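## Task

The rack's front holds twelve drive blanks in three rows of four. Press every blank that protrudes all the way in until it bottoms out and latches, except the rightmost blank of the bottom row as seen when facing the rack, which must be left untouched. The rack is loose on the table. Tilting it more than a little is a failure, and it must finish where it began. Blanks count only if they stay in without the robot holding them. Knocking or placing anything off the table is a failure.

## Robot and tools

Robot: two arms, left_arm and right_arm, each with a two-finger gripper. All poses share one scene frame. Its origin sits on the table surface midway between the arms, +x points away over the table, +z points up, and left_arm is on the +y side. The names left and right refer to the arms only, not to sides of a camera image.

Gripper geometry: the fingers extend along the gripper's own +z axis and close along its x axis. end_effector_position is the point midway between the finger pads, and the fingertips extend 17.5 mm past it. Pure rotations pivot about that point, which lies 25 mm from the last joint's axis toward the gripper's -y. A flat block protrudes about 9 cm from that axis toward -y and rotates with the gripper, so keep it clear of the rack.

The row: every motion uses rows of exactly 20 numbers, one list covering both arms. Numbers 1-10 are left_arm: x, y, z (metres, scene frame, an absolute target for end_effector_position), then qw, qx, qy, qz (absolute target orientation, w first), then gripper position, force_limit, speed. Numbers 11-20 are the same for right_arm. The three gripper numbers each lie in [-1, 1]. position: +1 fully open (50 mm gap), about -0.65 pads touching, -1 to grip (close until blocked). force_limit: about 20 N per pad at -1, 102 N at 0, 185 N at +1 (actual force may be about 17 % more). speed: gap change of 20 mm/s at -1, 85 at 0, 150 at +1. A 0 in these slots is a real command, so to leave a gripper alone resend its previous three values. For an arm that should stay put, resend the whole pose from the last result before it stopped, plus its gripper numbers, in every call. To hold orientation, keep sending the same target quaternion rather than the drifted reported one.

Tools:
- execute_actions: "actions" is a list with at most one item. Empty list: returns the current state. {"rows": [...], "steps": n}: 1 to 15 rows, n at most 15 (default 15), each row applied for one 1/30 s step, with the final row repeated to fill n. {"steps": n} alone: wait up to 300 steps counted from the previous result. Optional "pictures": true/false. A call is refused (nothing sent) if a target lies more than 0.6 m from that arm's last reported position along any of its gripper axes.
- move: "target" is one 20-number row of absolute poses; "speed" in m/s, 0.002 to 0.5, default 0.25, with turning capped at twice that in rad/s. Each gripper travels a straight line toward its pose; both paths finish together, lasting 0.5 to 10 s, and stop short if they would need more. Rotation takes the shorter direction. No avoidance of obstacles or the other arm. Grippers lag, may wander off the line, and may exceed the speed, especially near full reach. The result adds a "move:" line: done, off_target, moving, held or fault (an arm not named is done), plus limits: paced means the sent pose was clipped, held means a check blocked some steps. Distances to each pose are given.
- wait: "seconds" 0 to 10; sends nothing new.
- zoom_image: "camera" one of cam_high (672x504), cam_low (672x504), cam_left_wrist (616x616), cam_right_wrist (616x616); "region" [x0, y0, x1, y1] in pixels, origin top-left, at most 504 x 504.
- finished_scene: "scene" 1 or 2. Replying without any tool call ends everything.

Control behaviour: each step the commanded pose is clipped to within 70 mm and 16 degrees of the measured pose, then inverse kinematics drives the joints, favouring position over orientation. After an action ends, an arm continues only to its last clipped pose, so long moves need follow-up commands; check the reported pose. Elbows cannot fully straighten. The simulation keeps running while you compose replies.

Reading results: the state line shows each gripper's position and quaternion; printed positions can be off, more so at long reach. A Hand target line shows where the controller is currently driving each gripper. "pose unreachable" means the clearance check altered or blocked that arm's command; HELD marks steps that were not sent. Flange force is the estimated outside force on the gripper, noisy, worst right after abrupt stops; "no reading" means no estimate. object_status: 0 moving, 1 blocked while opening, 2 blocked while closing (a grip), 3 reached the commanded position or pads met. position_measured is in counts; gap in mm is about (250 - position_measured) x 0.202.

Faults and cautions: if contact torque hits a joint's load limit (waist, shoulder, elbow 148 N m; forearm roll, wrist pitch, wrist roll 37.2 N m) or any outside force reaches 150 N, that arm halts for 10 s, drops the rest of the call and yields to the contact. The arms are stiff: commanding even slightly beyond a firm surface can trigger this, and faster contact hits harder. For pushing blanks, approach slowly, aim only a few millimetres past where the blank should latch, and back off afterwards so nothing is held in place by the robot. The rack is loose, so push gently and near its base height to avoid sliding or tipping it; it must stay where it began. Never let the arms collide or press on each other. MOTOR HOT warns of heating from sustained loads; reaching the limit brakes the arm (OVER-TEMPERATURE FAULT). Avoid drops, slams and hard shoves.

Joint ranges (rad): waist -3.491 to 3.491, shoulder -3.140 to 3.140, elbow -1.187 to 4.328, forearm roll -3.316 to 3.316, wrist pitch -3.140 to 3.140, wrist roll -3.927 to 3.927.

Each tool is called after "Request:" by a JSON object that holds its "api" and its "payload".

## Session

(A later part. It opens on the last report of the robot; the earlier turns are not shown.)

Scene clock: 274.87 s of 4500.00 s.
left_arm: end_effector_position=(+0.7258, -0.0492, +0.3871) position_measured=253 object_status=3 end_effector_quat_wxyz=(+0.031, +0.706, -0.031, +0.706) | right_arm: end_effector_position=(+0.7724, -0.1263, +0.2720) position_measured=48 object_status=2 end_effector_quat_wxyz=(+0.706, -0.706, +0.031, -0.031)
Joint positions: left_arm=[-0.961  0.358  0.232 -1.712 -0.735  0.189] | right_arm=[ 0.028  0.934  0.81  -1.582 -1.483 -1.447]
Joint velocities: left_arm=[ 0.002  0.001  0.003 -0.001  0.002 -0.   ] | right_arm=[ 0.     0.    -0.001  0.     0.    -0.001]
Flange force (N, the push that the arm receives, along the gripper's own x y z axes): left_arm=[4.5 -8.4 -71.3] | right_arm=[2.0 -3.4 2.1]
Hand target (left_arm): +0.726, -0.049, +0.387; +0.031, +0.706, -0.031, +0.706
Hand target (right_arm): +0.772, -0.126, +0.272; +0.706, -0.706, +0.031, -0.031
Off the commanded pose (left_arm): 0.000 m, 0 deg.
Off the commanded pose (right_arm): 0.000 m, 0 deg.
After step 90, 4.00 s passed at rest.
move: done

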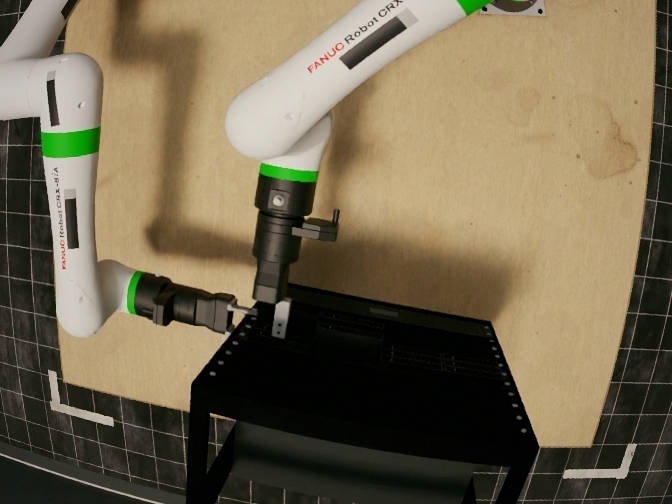

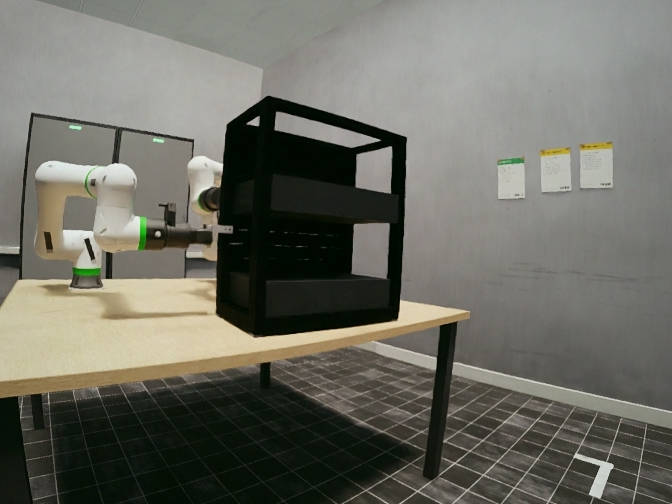

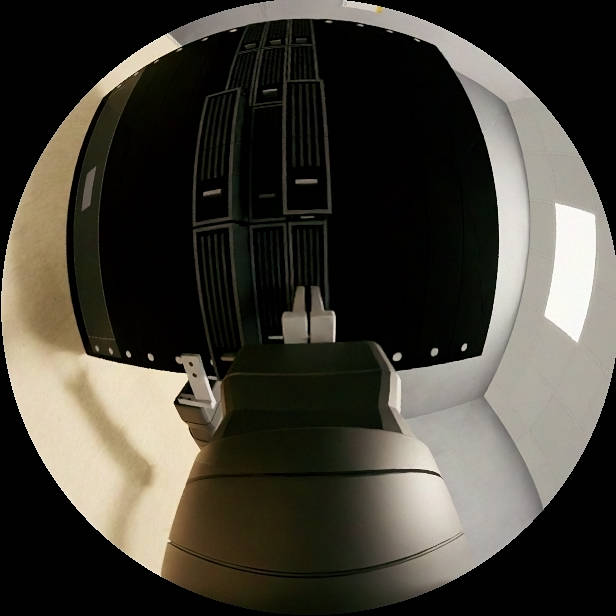

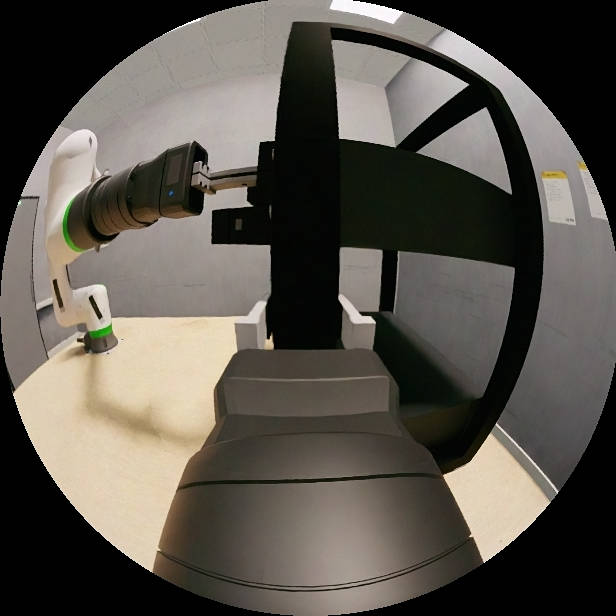

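Request:
{"api": "move", "payload": {"target": [0.7280, -0.0494, 0.387, 0.0308, 0.7064, -0.0308, 0.7064, -1, 0, 0, 0.7724, -0.1263, 0.272, 0.7064, -0.7064, 0.0308, -0.0308, -1, 0.2, -1], "speed": 0.005}}

Scene clock: 293.10 s of 4500.00 s.
left_arm: end_effector_position=(+0.7258, -0.0494, +0.3870) position_measured=253 object_status=3 end_effector_quat_wxyz=(+0.031, +0.707, -0.030, +0.706) | right_arm: end_effector_position=(+0.7724, -0.1263, +0.2720) position_measured=48 object_status=2 end_effector_quat_wxyz=(+0.706, -0.706, +0.031, -0.031)
Joint positions: left_arm=[-0.961  0.359  0.232 -1.711 -0.736  0.189] | right_arm=[ 0.028  0.934  0.81  -1.582 -1.483 -1.447]
Joint velocities: left_arm=[ 0.     0.001  0.     0.001 -0.     0.001] | right_arm=[-0.    -0.     0.    -0.     0.001  0.002]
Flange force (N, the push that the arm receives, along the gripper's own x y z axes): left_arm=[5.5 -9.5 -67.7] | right_arm=[5.8 -3.7 2.6]
Hand target (left_arm): +0.726, -0.049, +0.387; +0.031, +0.707, -0.030, +0.706
Hand target (right_arm): +0.772, -0.126, +0.272; +0.706, -0.706, +0.031, -0.031
Off the commanded pose (left_arm): 0.002 m, 0 deg.
Off the commanded pose (right_arm): 0.000 m, 0 deg.
FORCE FAULT: contact force on the left arm reached its limit, and that arm stopped for 10 seconds. The contact can be on any part of that arm, not only on its tool. That arm's remaining commands of this call were not run. That arm holds still and accepts commands again. Move the arm away from the contact; if what it grips holds it there, let go first. Pushing or pulling that hard again can fault the arm again.
After step 90, 4.87 s passed at rest.
move: fault (left_arm)

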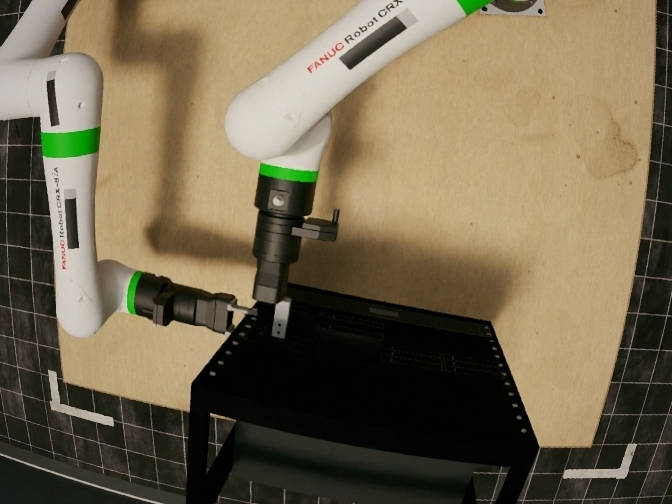

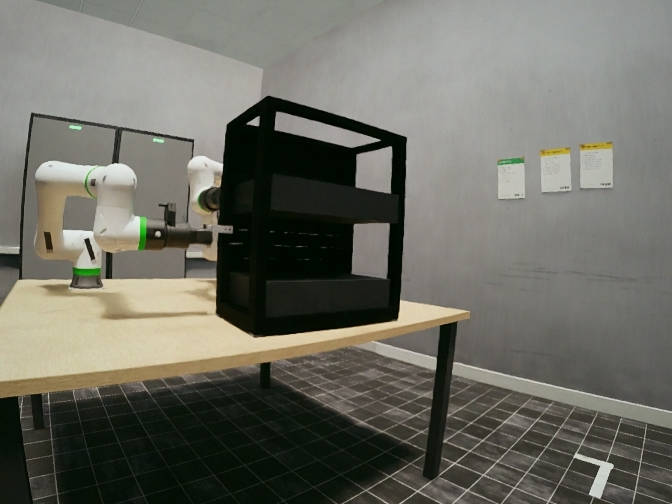

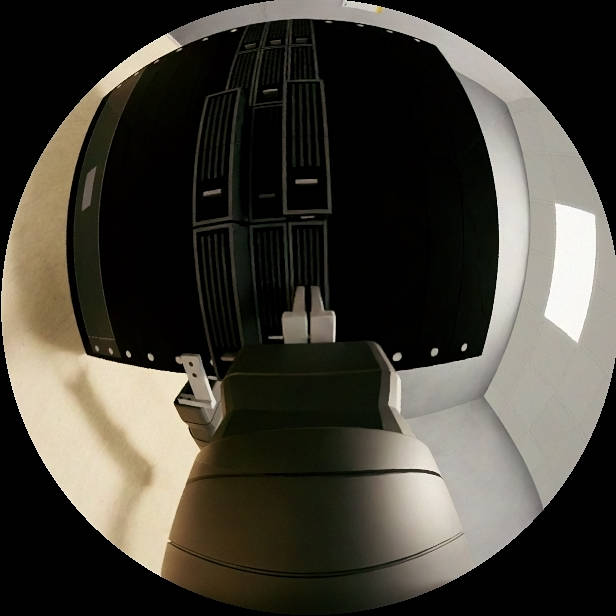

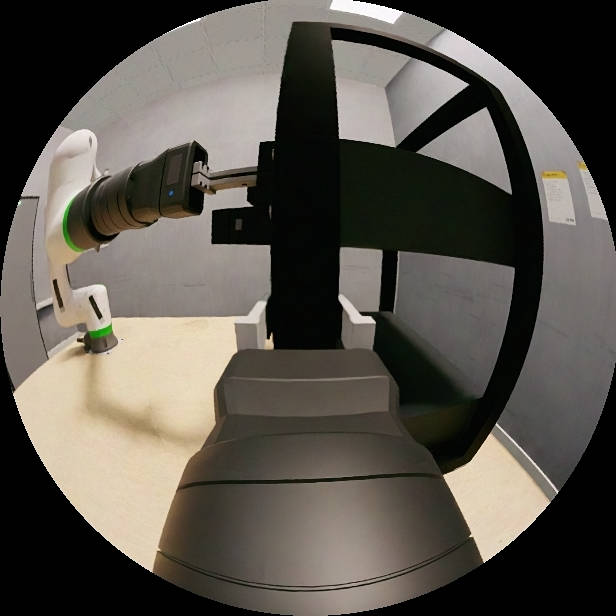

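Request:
{"api": "execute_actions", "payload": {"actions": [{"rows": [[0.7240, -0.0491, 0.387, 0.0308, 0.7064, -0.0308, 0.7064, -1, 0, 0, 0.7724, -0.1263, 0.272, 0.7064, -0.7064, 0.0308, -0.0308, -1, 0.2, -1], [0.7230, -0.0490, 0.387, 0.0308, 0.7064, -0.0308, 0.7064, -1, 0, 0, 0.7724, -0.1263, 0.272, 0.7064, -0.7064, 0.0308, -0.0308, -1, 0.2, -1], [0.7220, -0.0489, 0.387, 0.0308, 0.7064, -0.0308, 0.7064, -1, 0, 0, 0.7724, -0.1263, 0.272, 0.7064, -0.7064, 0.0308, -0.0308, -1, 0.2, -1], [0.7210, -0.0488, 0.387, 0.0308, 0.7064, -0.0308, 0.7064, -1, 0, 0, 0.7724, -0.1263, 0.272, 0.7064, -0.7064, 0.0308, -0.0308, -1, 0.2, -1], [0.7200, -0.0487, 0.387, 0.0308, 0.7064, -0.0308, 0.7064, -1, 0, 0, 0.7724, -0.1263, 0.272, 0.7064, -0.7064, 0.0308, -0.0308, -1, 0.2, -1]], "steps": 15}], "pictures": false}}

Scene clock: 305.13 s of 4500.00 s.
left_arm: end_effector_position=(+0.7200, -0.0487, +0.3870) position_measured=253 object_status=3 end_effector_quat_wxyz=(+0.031, +0.706, -0.031, +0.706) | right_arm: end_effector_position=(+0.7724, -0.1263, +0.2720) position_measured=48 object_status=2 end_effector_quat_wxyz=(+0.706, -0.706, +0.031, -0.031)
Joint positions: left_arm=[-0.968  0.348  0.218 -1.714 -0.743  0.193] | right_arm=[ 0.028  0.934  0.81  -1.582 -1.483 -1.447]
Joint velocities: left_arm=[-0.     0.001 -0.001  0.    -0.     0.   ] | right_arm=[-0.    -0.     0.001  0.     0.001  0.   ]
Flange force (N, the push that the arm receives, along the gripper's own x y z axes): left_arm=[-2.4 2.4 3.4] | right_arm=[-14.4 -0.8 -1.5]
Hand target (left_arm): +0.720, -0.049, +0.387; +0.031, +0.706, -0.031, +0.706
Hand target (right_arm): +0.772, -0.126, +0.272; +0.706, -0.706, +0.031, -0.031
Off the commanded pose (left_arm): 0.000 m, 0 deg.
Off the commanded pose (right_arm): 0.000 m, 0 deg.
Steps of this call (steps 1 to 90: nothing new was sent; then 8.53 s passed at rest; steps 91 to 105: all 15 steps of this action). Readings (end_effector_position | what the end effector reports):
91: left_arm (+0.7257, -0.0494, +0.3870) | right_arm (+0.7724, -0.1263, +0.2720) | left_arm position_measured=253 object_status=3 | right_arm position_measured=48 object_status=2
92: left_arm (+0.7252, -0.0493, +0.3869) | right_arm (+0.7723, -0.1263, +0.2720) | left_arm position_measured=253 object_status=3 | right_arm position_measured=48 object_status=2
94: left_arm (+0.7238, -0.0491, +0.3867) | right_arm (+0.7723, -0.1263, +0.2720) | left_arm position_measured=253 object_status=3 | right_arm position_measured=48 object_status=2
98: left_arm (+0.7207, -0.0488, +0.3870) | right_arm (+0.7723, -0.1263, +0.2720) | left_arm position_measured=253 object_status=3 | right_arm position_measured=48 object_status=2
105: the state above

Request:
{"api": "move", "payload": {"target": [0.680, -0.0452, 0.387, 0.0308, 0.7064, -0.0308, 0.7064, -1, 0, 0, 0.7724, -0.1263, 0.272, 0.7064, -0.7064, 0.0308, -0.0308, -1, 0.2, -1], "speed": 0.08}}

Request:
{"api": "move", "payload": {"target": [0.6894, 0.0624, 0.387, 0.0308, 0.7064, -0.0308, 0.7064, -1, 0, 0, 0.7724, -0.1263, 0.272, 0.7064, -0.7064, 0.0308, -0.0308, -1, 0.2, -1], "speed": 0.1}}

Request:
{"api": "zoom_image", "payload": {"camera": "cam_high", "region": [200, 260, 440, 420]}}

Request:
{"api": "zoom_image", "payload": {"camera": "cam_left_wrist", "region": [180, 130, 420, 370]}}

Request:
{"api": "zoom_image", "payload": {"camera": "cam_right_wrist", "region": [180, 110, 340, 270]}}

Scene clock: 313.77 s of 4500.00 s.
left_arm: end_effector_position=(+0.6801, -0.0452, +0.3869) position_measured=253 object_status=3 end_effector_quat_wxyz=(+0.031, +0.706, -0.031, +0.706) | right_arm: end_effector_position=(+0.7724, -0.1263, +0.2720) position_measured=48 object_status=2 end_effector_quat_wxyz=(+0.706, -0.706, +0.031, -0.031)
Joint positions: left_arm=[-1.021  0.281  0.13  -1.72  -0.798  0.212] | right_arm=[ 0.028  0.934  0.81  -1.582 -1.483 -1.447]
Joint velocities: left_arm=[-0.001 -0.001 -0.002  0.    -0.     0.001] | right_arm=[-0.    -0.    -0.     0.     0.002 -0.001]
Flange force (N, the push that the arm receives, along the gripper's own x y z axes): left_arm=[-3.2 2.3 3.4] | right_arm=[-12.7 0.0 -1.8]
Hand target (left_arm): +0.680, -0.045, +0.387; +0.031, +0.706, -0.031, +0.706
Hand target (right_arm): +0.772, -0.126, +0.272; +0.706, -0.706, +0.031, -0.031
Off the commanded pose (left_arm): 0.000 m, 0 deg.
Off the commanded pose (right_arm): 0.000 m, 0 deg.
After step 90, 4.73 s passed at rest.
move: done

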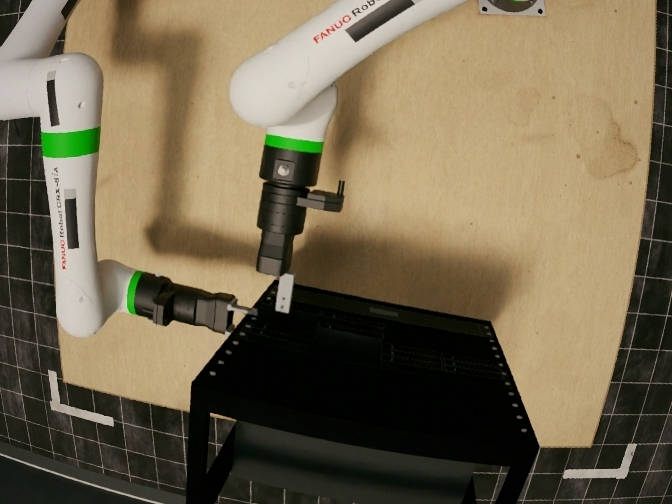

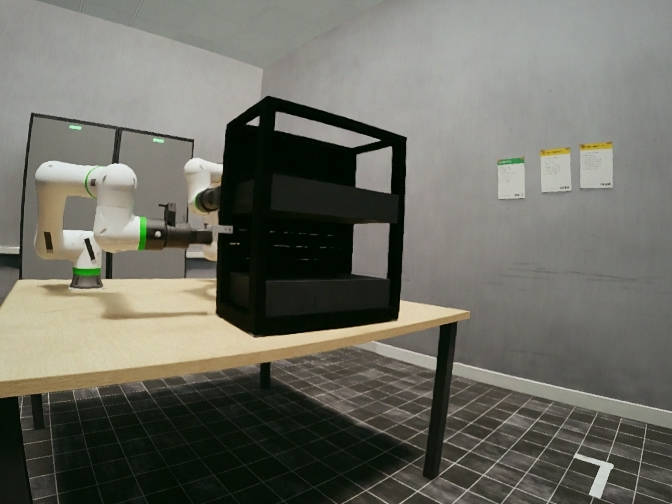

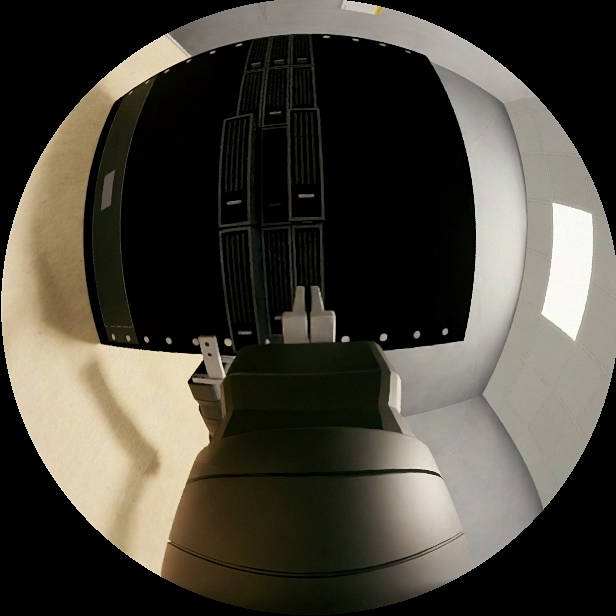

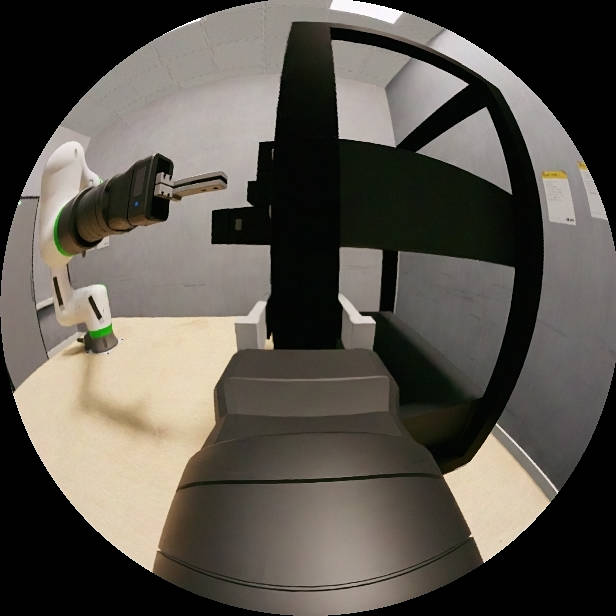

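Scene clock: 315.23 s of 4500.00 s.
left_arm: end_effector_position=(+0.6893, +0.0623, +0.3871) position_measured=253 object_status=3 end_effector_quat_wxyz=(+0.031, +0.706, -0.031, +0.707) | right_arm: end_effector_position=(+0.7724, -0.1263, +0.2720) position_measured=48 object_status=2 end_effector_quat_wxyz=(+0.706, -0.706, +0.031, -0.031)
Joint positions: left_arm=[-0.879  0.13  -0.059 -1.816 -0.668  0.309] | right_arm=[ 0.028  0.934  0.81  -1.582 -1.483 -1.447]
Joint velocities: left_arm=[ 0.003 -0.001 -0.001 -0.002  0.001  0.003] | right_arm=[-0.    -0.001 -0.    -0.    -0.001 -0.   ]
Flange force (N, the push that the arm receives, along the gripper's own x y z axes): left_arm=[-3.7 -0.5 0.5] | right_arm=[-10.7 -1.4 -1.5]
Hand target (left_arm): +0.689, +0.062, +0.387; +0.031, +0.706, -0.031, +0.707
Hand target (right_arm): +0.772, -0.126, +0.272; +0.706, -0.706, +0.031, -0.031
Off the commanded pose (left_arm): 0.000 m, 0 deg.
Off the commanded pose (right_arm): 0.000 m, 0 deg.
move: done

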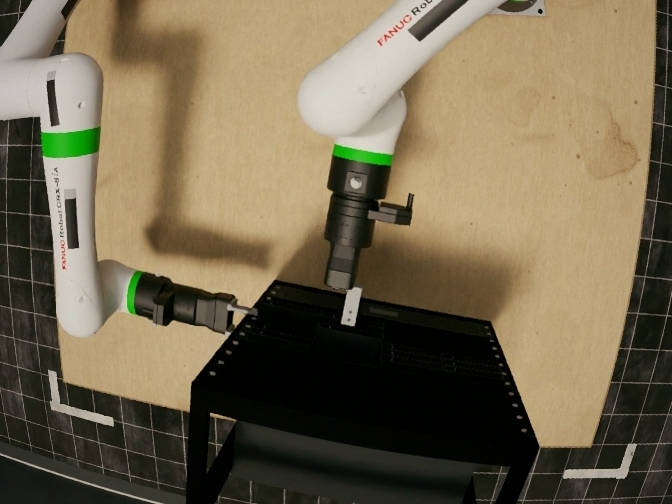

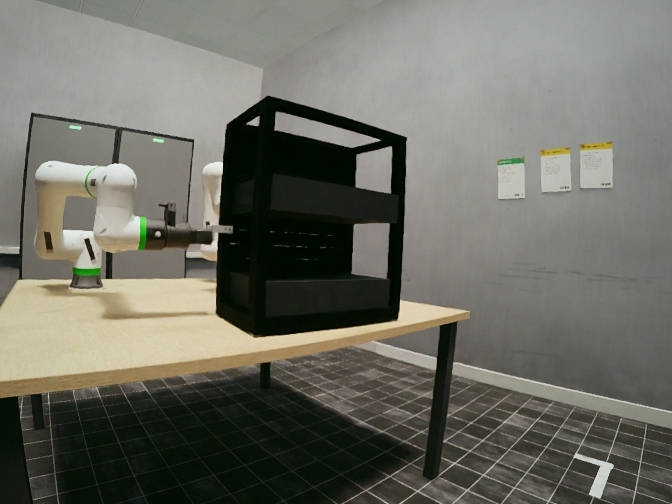

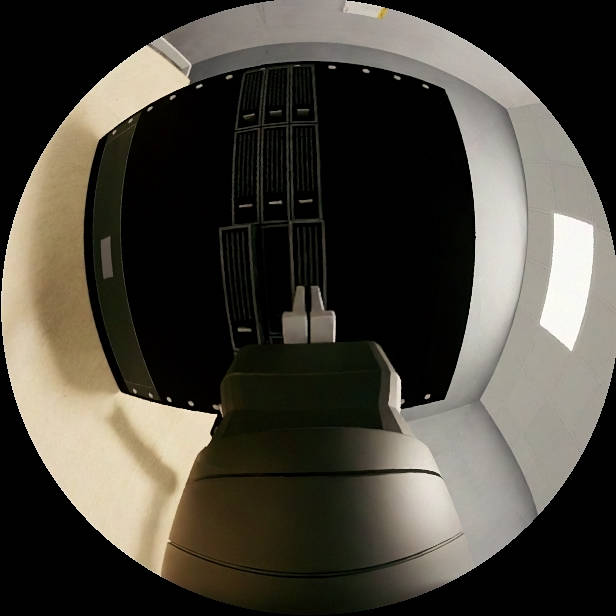

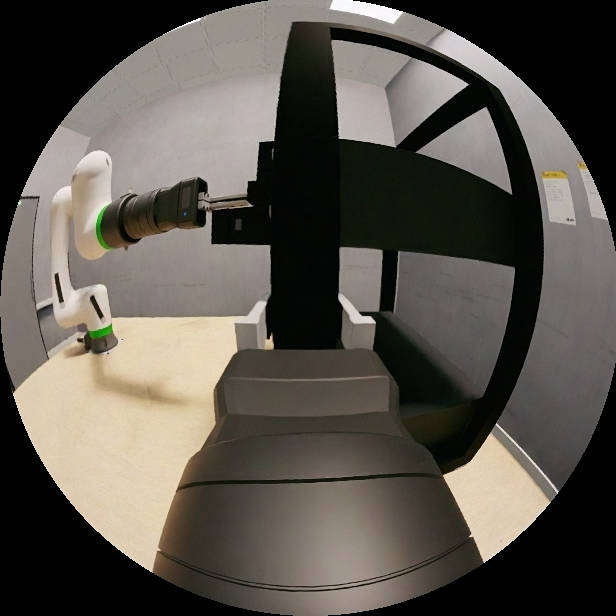

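Region (200, 260, 440, 420) of cam_high's 672x504 image, scaled by 2.100, with more detail than that image has.

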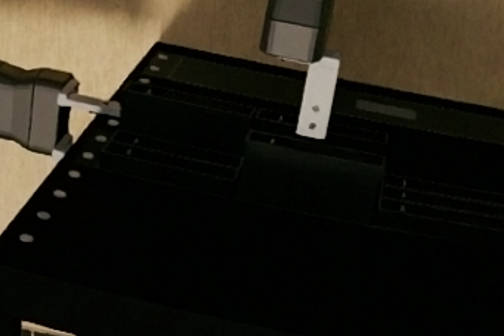

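Region (180, 130, 420, 370) of cam_left_wrist's 616x616 image, scaled by 2.100, with more detail than that image has.

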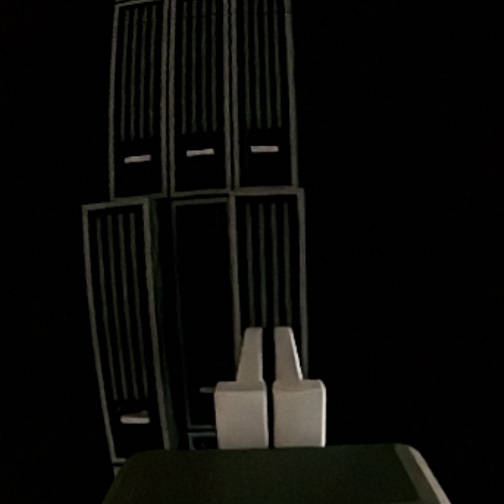

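Region (180, 110, 340, 270) of cam_right_wrist's 616x616 image, scaled by 3.150, with more detail than that image has.

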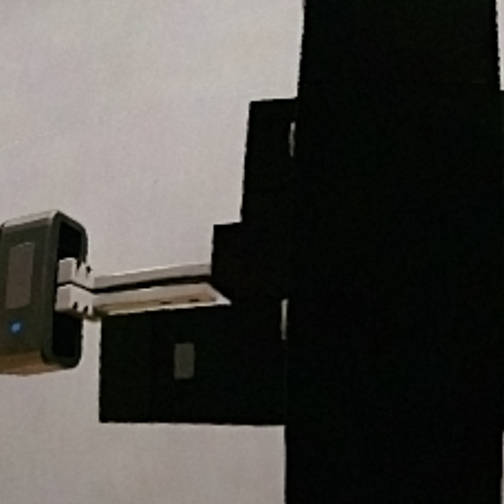

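Request:
{"api": "move", "payload": {"target": [0.7300, 0.0588, 0.387, 0.0308, 0.7064, -0.0308, 0.7064, -1, 0, 0, 0.7724, -0.1263, 0.272, 0.7064, -0.7064, 0.0308, -0.0308, -1, 0.2, -1], "speed": 0.02}}

Scene clock: 324.67 s of 4500.00 s.
left_arm: end_effector_position=(+0.7299, +0.0588, +0.3871) position_measured=253 object_status=3 end_effector_quat_wxyz=(+0.031, +0.706, -0.031, +0.706) | right_arm: end_effector_position=(+0.7724, -0.1263, +0.2720) position_measured=48 object_status=2 end_effector_quat_wxyz=(+0.706, -0.706, +0.031, -0.031)
Joint positions: left_arm=[-0.83   0.21   0.034 -1.823 -0.618  0.306] | right_arm=[ 0.028  0.934  0.81  -1.582 -1.483 -1.447]
Joint velocities: left_arm=[0.001 0.002 0.002 0.    0.001 0.   ] | right_arm=[-0.    -0.     0.    -0.     0.    -0.001]
Flange force (N, the push that the arm receives, along the gripper's own x y z axes): left_arm=[-0.5 1.0 -4.1] | right_arm=[-7.0 -1.5 0.5]
Hand target (left_arm): +0.730, +0.059, +0.387; +0.031, +0.706, -0.031, +0.706
Hand target (right_arm): +0.772, -0.126, +0.272; +0.706, -0.706, +0.031, -0.031
Off the commanded pose (left_arm): 0.000 m, 0 deg.
Off the commanded pose (right_arm): 0.000 m, 0 deg.
After step 90, 4.13 s passed at rest.
move: done

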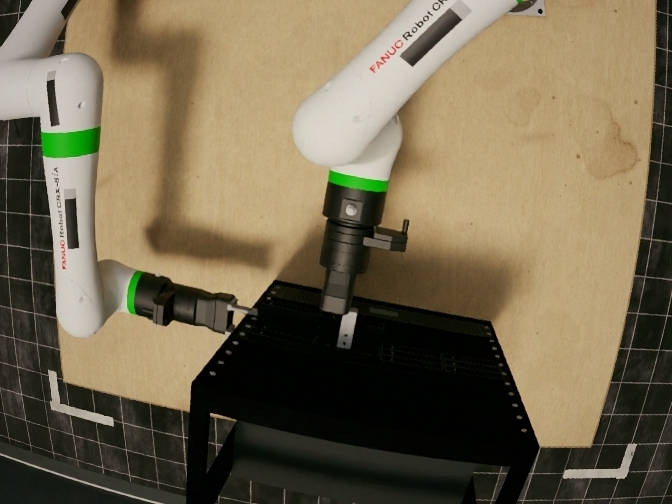

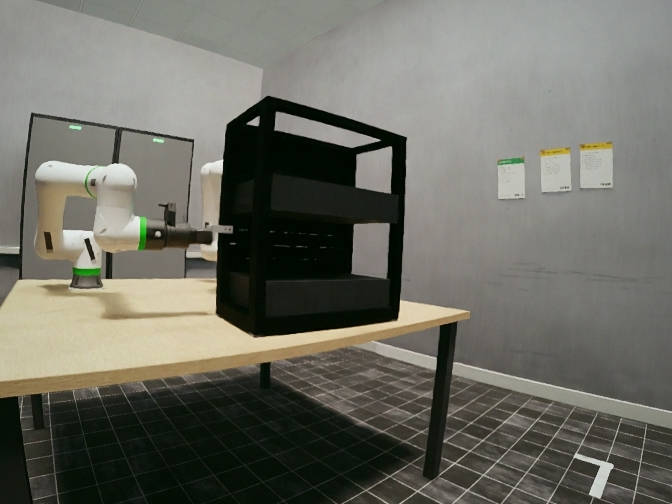

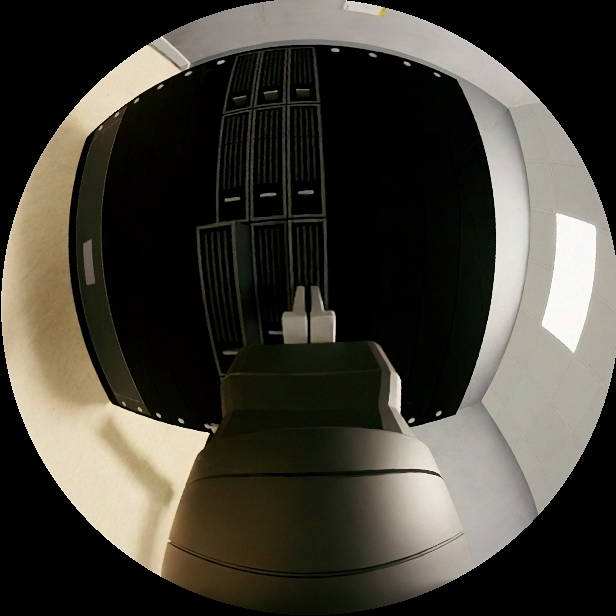

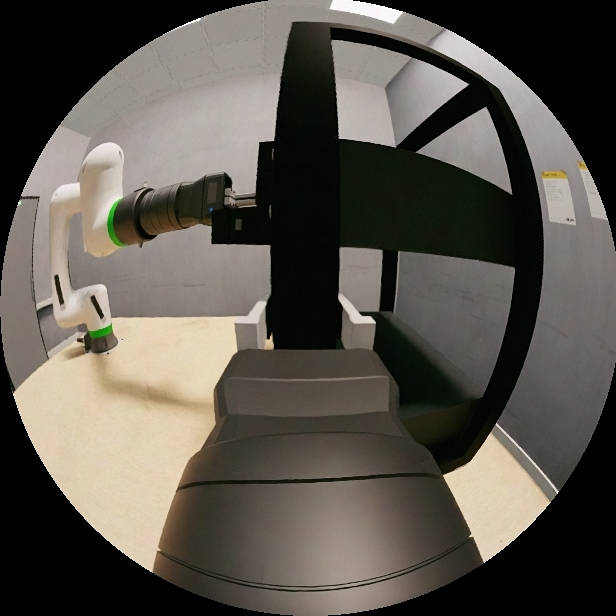

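Force is still low. I'll advance in small increments now, reading the force after each one.

Request:
{"api": "execute_actions", "payload": {"actions": [{"rows": [[0.7303, 0.0588, 0.387, 0.0308, 0.7064, -0.0308, 0.7064, -1, 0, 0, 0.7724, -0.1263, 0.272, 0.7064, -0.7064, 0.0308, -0.0308, -1, 0.2, -1], [0.7306, 0.0588, 0.387, 0.0308, 0.7064, -0.0308, 0.7064, -1, 0, 0, 0.7724, -0.1263, 0.272, 0.7064, -0.7064, 0.0308, -0.0308, -1, 0.2, -1], [0.7309, 0.0587, 0.387, 0.0308, 0.7064, -0.0308, 0.7064, -1, 0, 0, 0.7724, -0.1263, 0.272, 0.7064, -0.7064, 0.0308, -0.0308, -1, 0.2, -1], [0.7312, 0.0587, 0.387, 0.0308, 0.7064, -0.0308, 0.7064, -1, 0, 0, 0.7724, -0.1263, 0.272, 0.7064, -0.7064, 0.0308, -0.0308, -1, 0.2, -1], [0.7315, 0.0587, 0.387, 0.0308, 0.7064, -0.0308, 0.7064, -1, 0, 0, 0.7724, -0.1263, 0.272, 0.7064, -0.7064, 0.0308, -0.0308, -1, 0.2, -1]], "steps": 15}], "pictures": false}}

Request:
{"api": "execute_actions", "payload": {"actions": [{"rows": [[0.7318, 0.0587, 0.387, 0.0308, 0.7064, -0.0308, 0.7064, -1, 0, 0, 0.7724, -0.1263, 0.272, 0.7064, -0.7064, 0.0308, -0.0308, -1, 0.2, -1], [0.7321, 0.0586, 0.387, 0.0308, 0.7064, -0.0308, 0.7064, -1, 0, 0, 0.7724, -0.1263, 0.272, 0.7064, -0.7064, 0.0308, -0.0308, -1, 0.2, -1], [0.7324, 0.0586, 0.387, 0.0308, 0.7064, -0.0308, 0.7064, -1, 0, 0, 0.7724, -0.1263, 0.272, 0.7064, -0.7064, 0.0308, -0.0308, -1, 0.2, -1]], "steps": 15}], "pictures": false}}

Scene clock: 337.47 s of 4500.00 s.
left_arm: end_effector_position=(+0.7315, +0.0587, +0.3870) position_measured=253 object_status=3 end_effector_quat_wxyz=(+0.031, +0.706, -0.031, +0.706) | right_arm: end_effector_position=(+0.7724, -0.1263, +0.2720) position_measured=48 object_status=2 end_effector_quat_wxyz=(+0.706, -0.706, +0.031, -0.031)
Joint positions: left_arm=[-0.828  0.213  0.038 -1.823 -0.616  0.306] | right_arm=[ 0.028  0.934  0.81  -1.582 -1.483 -1.447]
Joint velocities: left_arm=[ 0.002  0.     0.    -0.    -0.     0.001] | right_arm=[-0.    -0.    -0.     0.    -0.     0.001]
Flange force (N, the push that the arm receives, along the gripper's own x y z axes): left_arm=[-0.5 1.6 -5.9] | right_arm=[-5.6 -1.1 -0.4]
Hand target (left_arm): +0.732, +0.059, +0.387; +0.031, +0.706, -0.031, +0.706
Hand target (right_arm): +0.772, -0.126, +0.272; +0.706, -0.706, +0.031, -0.031
Off the commanded pose (left_arm): 0.000 m, 0 deg.
Off the commanded pose (right_arm): 0.000 m, 0 deg.
Steps of this call (steps 1 to 90: nothing new was sent; then 9.30 s passed at rest; steps 91 to 105: all 15 steps of this action). Readings (end_effector_position | what the end effector reports):
91: left_arm (+0.7300, +0.0588, +0.3871) | right_arm (+0.7724, -0.1263, +0.2720) | left_arm position_measured=253 object_status=3 | right_arm position_measured=48 object_status=2
92: left_arm (+0.7301, +0.0588, +0.3870) | right_arm (+0.7724, -0.1263, +0.2720) | left_arm position_measured=253 object_status=3 | right_arm position_measured=48 object_status=2
94: left_arm (+0.7305, +0.0588, +0.3870) | right_arm (+0.7724, -0.1263, +0.2720) | left_arm position_measured=253 object_status=3 | right_arm position_measured=48 object_status=2
98: left_arm (+0.7313, +0.0587, +0.3870) | right_arm (+0.7724, -0.1263, +0.2720) | left_arm position_measured=253 object_status=3 | right_arm position_measured=48 object_status=2
105: the state above

Scene clock: 337.97 s of 4500.00 s.
left_arm: end_effector_position=(+0.7324, +0.0586, +0.3870) position_measured=253 object_status=3 end_effector_quat_wxyz=(+0.031, +0.706, -0.031, +0.706) | right_arm: end_effector_position=(+0.7724, -0.1263, +0.2720) position_measured=48 object_status=2 end_effector_quat_wxyz=(+0.706, -0.706, +0.031, -0.031)
Joint positions: left_arm=[-0.827  0.214  0.04  -1.823 -0.615  0.306] | right_arm=[ 0.028  0.934  0.81  -1.582 -1.483 -1.447]
Joint velocities: left_arm=[ 0.    -0.002  0.     0.001 -0.001  0.001] | right_arm=[-0.    -0.001 -0.     0.    -0.    -0.001]
Flange force (N, the push that the arm receives, along the gripper's own x y z axes): left_arm=[-0.8 2.6 -4.8] | right_arm=[-7.9 -1.3 -0.5]
Hand target (left_arm): +0.732, +0.059, +0.387; +0.031, +0.706, -0.031, +0.706
Hand target (right_arm): +0.772, -0.126, +0.272; +0.706, -0.706, +0.031, -0.031
Off the commanded pose (left_arm): 0.000 m, 0 deg.
Off the commanded pose (right_arm): 0.000 m, 0 deg.
Steps of this call (steps 1 to 15: all 15 steps of this action). Readings (end_effector_position | what the end effector reports):
1: left_arm (+0.7315, +0.0587, +0.3870) | right_arm (+0.7724, -0.1263, +0.2720) | left_arm position_measured=253 object_status=3 | right_arm position_measured=48 object_status=2
2: left_arm (+0.7316, +0.0587, +0.3870) | right_arm (+0.7724, -0.1263, +0.2720) | left_arm position_measured=253 object_status=3 | right_arm position_measured=48 object_status=2
4: left_arm (+0.7320, +0.0586, +0.3870) | right_arm (+0.7724, -0.1263, +0.2720) | left_arm position_measured=253 object_status=3 | right_arm position_measured=48 object_status=2
8: left_arm (+0.7323, +0.0586, +0.3870) | right_arm (+0.7724, -0.1263, +0.2720) | left_arm position_measured=253 object_status=3 | right_arm position_measured=48 object_status=2
15: the state above

Request:
{"api": "execute_actions", "payload": {"actions": [{"rows": [[0.7328, 0.0586, 0.387, 0.0308, 0.7064, -0.0308, 0.7064, -1, 0, 0, 0.7724, -0.1263, 0.272, 0.7064, -0.7064, 0.0308, -0.0308, -1, 0.2, -1], [0.7332, 0.0585, 0.387, 0.0308, 0.7064, -0.0308, 0.7064, -1, 0, 0, 0.7724, -0.1263, 0.272, 0.7064, -0.7064, 0.0308, -0.0308, -1, 0.2, -1]], "steps": 15}], "pictures": false}}

Scene clock: 344.00 s of 4500.00 s.
left_arm: end_effector_position=(+0.7332, +0.0585, +0.3870) position_measured=253 object_status=3 end_effector_quat_wxyz=(+0.031, +0.706, -0.031, +0.706) | right_arm: end_effector_position=(+0.7724, -0.1263, +0.2720) position_measured=48 object_status=2 end_effector_quat_wxyz=(+0.706, -0.706, +0.031, -0.031)
Joint positions: left_arm=[-0.827  0.216  0.042 -1.823 -0.614  0.305] | right_arm=[ 0.028  0.934  0.81  -1.582 -1.483 -1.447]
Joint velocities: left_arm=[ 0.    -0.001 -0.     0.     0.001  0.   ] | right_arm=[ 0.     0.     0.    -0.    -0.001 -0.001]
Flange force (N, the push that the arm receives, along the gripper's own x y z axes): left_arm=[-0.8 2.1 -5.0] | right_arm=[-11.4 -2.3 -0.1]
Hand target (left_arm): +0.733, +0.058, +0.387; +0.031, +0.706, -0.031, +0.706
Hand target (right_arm): +0.772, -0.126, +0.272; +0.706, -0.706, +0.031, -0.031
Off the commanded pose (left_arm): 0.000 m, 0 deg.
Off the commanded pose (right_arm): 0.000 m, 0 deg.
Steps of this call (steps 1 to 90: nothing new was sent; then 2.53 s passed at rest; steps 91 to 105: all 15 steps of this action). Readings (end_effector_position | what the end effector reports):
91: left_arm (+0.7324, +0.0586, +0.3870) | right_arm (+0.7724, -0.1263, +0.2720) | left_arm position_measured=253 object_status=3 | right_arm position_measured=48 object_status=2
92: left_arm (+0.7325, +0.0586, +0.3870) | right_arm (+0.7724, -0.1263, +0.2720) | left_arm position_measured=253 object_status=3 | right_arm position_measured=48 object_status=2
94: left_arm (+0.7329, +0.0585, +0.3870) | right_arm (+0.7724, -0.1263, +0.2720) | left_arm position_measured=253 object_status=3 | right_arm position_measured=48 object_status=2
98: left_arm (+0.7332, +0.0585, +0.3870) | right_arm (+0.7724, -0.1263, +0.2720) | left_arm position_measured=253 object_status=3 | right_arm position_measured=48 object_status=2
105: the state above

Request:
{"api": "execute_actions", "payload": {"actions": [{"rows": [[0.7336, 0.0585, 0.387, 0.0308, 0.7064, -0.0308, 0.7064, -1, 0, 0, 0.7724, -0.1263, 0.272, 0.7064, -0.7064, 0.0308, -0.0308, -1, 0.2, -1], [0.7340, 0.0585, 0.387, 0.0308, 0.7064, -0.0308, 0.7064, -1, 0, 0, 0.7724, -0.1263, 0.272, 0.7064, -0.7064, 0.0308, -0.0308, -1, 0.2, -1]], "steps": 15}], "pictures": false}}

Scene clock: 347.90 s of 4500.00 s.
left_arm: end_effector_position=(+0.7340, +0.0585, +0.3870) position_measured=253 object_status=3 end_effector_quat_wxyz=(+0.031, +0.706, -0.031, +0.706) | right_arm: end_effector_position=(+0.7724, -0.1263, +0.2720) position_measured=48 object_status=2 end_effector_quat_wxyz=(+0.706, -0.706, +0.031, -0.031)
Joint positions: left_arm=[-0.826  0.217  0.044 -1.823 -0.613  0.305] | right_arm=[ 0.028  0.934  0.81  -1.582 -1.483 -1.447]
Joint velocities: left_arm=[-0.     0.001 -0.    -0.001  0.001 -0.   ] | right_arm=[-0.     0.001 -0.     0.    -0.     0.001]
Flange force (N, the push that the arm receives, along the gripper's own x y z axes): left_arm=[-0.3 3.3 -4.0] | right_arm=[-9.1 -0.9 0.2]
Hand target (left_arm): +0.734, +0.058, +0.387; +0.031, +0.706, -0.031, +0.706
Hand target (right_arm): +0.772, -0.126, +0.272; +0.706, -0.706, +0.031, -0.031
Off the commanded pose (left_arm): 0.000 m, 0 deg.
Off the commanded pose (right_arm): 0.000 m, 0 deg.
Steps of this call (steps 1 to 90: nothing new was sent; then 0.40 s passed at rest; steps 91 to 105: all 15 steps of this action). Readings (end_effector_position | what the end effector reports):
91: left_arm (+0.7332, +0.0585, +0.3870) | right_arm (+0.7724, -0.1263, +0.2720) | left_arm position_measured=253 object_status=3 | right_arm position_measured=48 object_status=2
92: left_arm (+0.7333, +0.0585, +0.3870) | right_arm (+0.7724, -0.1263, +0.2720) | left_arm position_measured=253 object_status=3 | right_arm position_measured=48 object_status=2
94: left_arm (+0.7337, +0.0585, +0.3870) | right_arm (+0.7724, -0.1263, +0.2720) | left_arm position_measured=253 object_status=3 | right_arm position_measured=48 object_status=2
98: left_arm (+0.7340, +0.0585, +0.3870) | right_arm (+0.7724, -0.1263, +0.2720) | left_arm position_measured=253 object_status=3 | right_arm position_measured=48 object_status=2
105: the state above

Request:
{"api": "execute_actions", "payload": {"actions": [{"rows": [[0.7344, 0.0584, 0.387, 0.0308, 0.7064, -0.0308, 0.7064, -1, 0, 0, 0.7724, -0.1263, 0.272, 0.7064, -0.7064, 0.0308, -0.0308, -1, 0.2, -1], [0.7348, 0.0584, 0.387, 0.0308, 0.7064, -0.0308, 0.7064, -1, 0, 0, 0.7724, -0.1263, 0.272, 0.7064, -0.7064, 0.0308, -0.0308, -1, 0.2, -1]], "steps": 15}], "pictures": false}}

Scene clock: 352.37 s of 4500.00 s.
left_arm: end_effector_position=(+0.7348, +0.0584, +0.3870) position_measured=253 object_status=3 end_effector_quat_wxyz=(+0.031, +0.706, -0.031, +0.706) | right_arm: end_effector_position=(+0.7724, -0.1263, +0.2720) position_measured=48 object_status=2 end_effector_quat_wxyz=(+0.706, -0.706, +0.031, -0.031)
Joint positions: left_arm=[-0.825  0.219  0.046 -1.823 -0.612  0.305] | right_arm=[ 0.028  0.934  0.81  -1.582 -1.483 -1.447]
Joint velocities: left_arm=[ 0.001 -0.001 -0.     0.    -0.    -0.001] | right_arm=[-0.    -0.     0.001 -0.    -0.    -0.   ]
Flange force (N, the push that the arm receives, along the gripper's own x y z axes): left_arm=[-1.0 1.7 -5.9] | right_arm=[-9.0 -1.9 -1.3]
Hand target (left_arm): +0.735, +0.058, +0.387; +0.031, +0.706, -0.031, +0.706
Hand target (right_arm): +0.772, -0.126, +0.272; +0.706, -0.706, +0.031, -0.031
Off the commanded pose (left_arm): 0.000 m, 0 deg.
Off the commanded pose (right_arm): 0.000 m, 0 deg.
Steps of this call (steps 1 to 90: nothing new was sent; then 0.97 s passed at rest; steps 91 to 105: all 15 steps of this action). Readings (end_effector_position | what the end effector reports):
91: left_arm (+0.7340, +0.0585, +0.3870) | right_arm (+0.7724, -0.1263, +0.2720) | left_arm position_measured=253 object_status=3 | right_arm position_measured=48 object_status=2
92: left_arm (+0.7341, +0.0585, +0.3870) | right_arm (+0.7724, -0.1263, +0.2720) | left_arm position_measured=253 object_status=3 | right_arm position_measured=48 object_status=2
94: left_arm (+0.7345, +0.0584, +0.3870) | right_arm (+0.7724, -0.1263, +0.2720) | left_arm position_measured=253 object_status=3 | right_arm position_measured=48 object_status=2
98: left_arm (+0.7348, +0.0584, +0.3870) | right_arm (+0.7724, -0.1263, +0.2720) | left_arm position_measured=253 object_status=3 | right_arm position_measured=48 object_status=2
105: the state above

Request:
{"api": "execute_actions", "payload": {"actions": [{"rows": [[0.7352, 0.0584, 0.387, 0.0308, 0.7064, -0.0308, 0.7064, -1, 0, 0, 0.7724, -0.1263, 0.272, 0.7064, -0.7064, 0.0308, -0.0308, -1, 0.2, -1], [0.7356, 0.0583, 0.387, 0.0308, 0.7064, -0.0308, 0.7064, -1, 0, 0, 0.7724, -0.1263, 0.272, 0.7064, -0.7064, 0.0308, -0.0308, -1, 0.2, -1]], "steps": 15}], "pictures": false}}

Scene clock: 356.77 s of 4500.00 s.
left_arm: end_effector_position=(+0.7356, +0.0583, +0.3870) position_measured=253 object_status=3 end_effector_quat_wxyz=(+0.031, +0.706, -0.031, +0.706) | right_arm: end_effector_position=(+0.7724, -0.1263, +0.2720) position_measured=48 object_status=2 end_effector_quat_wxyz=(+0.706, -0.706, +0.031, -0.031)
Joint positions: left_arm=[-0.824  0.221  0.048 -1.823 -0.611  0.305] | right_arm=[ 0.028  0.934  0.81  -1.582 -1.483 -1.447]
Joint velocities: left_arm=[ 0.002  0.    -0.     0.     0.    -0.001] | right_arm=[-0.     0.    -0.    -0.    -0.001 -0.001]
Flange force (N, the push that the arm receives, along the gripper's own x y z axes): left_arm=[3.4 -0.7 -48.5] | right_arm=[2.7 -2.2 3.0]
Hand target (left_arm): +0.736, +0.058, +0.387; +0.031, +0.706, -0.031, +0.706
Hand target (right_arm): +0.772, -0.126, +0.272; +0.706, -0.706, +0.031, -0.031
Off the commanded pose (left_arm): 0.000 m, 0 deg.
Off the commanded pose (right_arm): 0.000 m, 0 deg.
Steps of this call (steps 1 to 90: nothing new was sent; then 0.90 s passed at rest; steps 91 to 105: all 15 steps of this action). Readings (end_effector_position | what the end effector reports):
91: left_arm (+0.7348, +0.0584, +0.3870) | right_arm (+0.7724, -0.1263, +0.2720) | left_arm position_measured=253 object_status=3 | right_arm position_measured=48 object_status=2
92: left_arm (+0.7349, +0.0584, +0.3870) | right_arm (+0.7724, -0.1263, +0.2720) | left_arm position_measured=253 object_status=3 | right_arm position_measured=48 object_status=2
94: left_arm (+0.7353, +0.0583, +0.3870) | right_arm (+0.7724, -0.1263, +0.2720) | left_arm position_measured=253 object_status=3 | right_arm position_measured=48 object_status=2
98: left_arm (+0.7355, +0.0583, +0.3870) | right_arm (+0.7724, -0.1263, +0.2720) | left_arm position_measured=253 object_status=3 | right_arm position_measured=48 object_status=2
105: the state above

Request:
{"api": "execute_actions", "payload": {"actions": [{"rows": [[0.7359, 0.0583, 0.387, 0.0308, 0.7064, -0.0308, 0.7064, -1, 0, 0, 0.7724, -0.1263, 0.272, 0.7064, -0.7064, 0.0308, -0.0308, -1, 0.2, -1]], "steps": 15}], "pictures": false}}

Scene clock: 364.43 s of 4500.00 s.
left_arm: end_effector_position=(+0.7359, +0.0583, +0.3870) position_measured=253 object_status=3 end_effector_quat_wxyz=(+0.031, +0.706, -0.031, +0.706) | right_arm: end_effector_position=(+0.7724, -0.1263, +0.2720) position_measured=48 object_status=2 end_effector_quat_wxyz=(+0.706, -0.706, +0.031, -0.031)
Joint positions: left_arm=[-0.823  0.221  0.048 -1.823 -0.611  0.305] | right_arm=[ 0.028  0.934  0.81  -1.582 -1.483 -1.447]
Joint velocities: left_arm=[ 0.001 -0.     0.    -0.001 -0.    -0.002] | right_arm=[ 0.     0.001  0.     0.    -0.001 -0.001]
Flange force (N, the push that the arm receives, along the gripper's own x y z axes): left_arm=[5.9 -2.9 -73.3] | right_arm=[7.0 -3.7 3.8]
Hand target (left_arm): +0.736, +0.058, +0.387; +0.031, +0.706, -0.031, +0.706
Hand target (right_arm): +0.772, -0.126, +0.272; +0.706, -0.706, +0.031, -0.031
Off the commanded pose (left_arm): 0.000 m, 0 deg.
Off the commanded pose (right_arm): 0.000 m, 0 deg.
Steps of this call (steps 1 to 90: nothing new was sent; then 4.17 s passed at rest; steps 91 to 105: all 15 steps of this action). Readings (end_effector_position | what the end effector reports):
91: left_arm (+0.7356, +0.0583, +0.3870) | right_arm (+0.7724, -0.1263, +0.2720) | left_arm position_measured=253 object_status=3 | right_arm position_measured=48 object_status=2
92: left_arm (+0.7357, +0.0583, +0.3870) | right_arm (+0.7724, -0.1263, +0.2720) | left_arm position_measured=253 object_status=3 | right_arm position_measured=48 object_status=2
94: left_arm (+0.7358, +0.0583, +0.3870) | right_arm (+0.7724, -0.1263, +0.2720) | left_arm position_measured=253 object_status=3 | right_arm position_measured=48 object_status=2
98: left_arm (+0.7359, +0.0583, +0.3870) | right_arm (+0.7724, -0.1263, +0.2720) | left_arm position_measured=253 object_status=3 | right_arm position_measured=48 object_status=2
105: the state above


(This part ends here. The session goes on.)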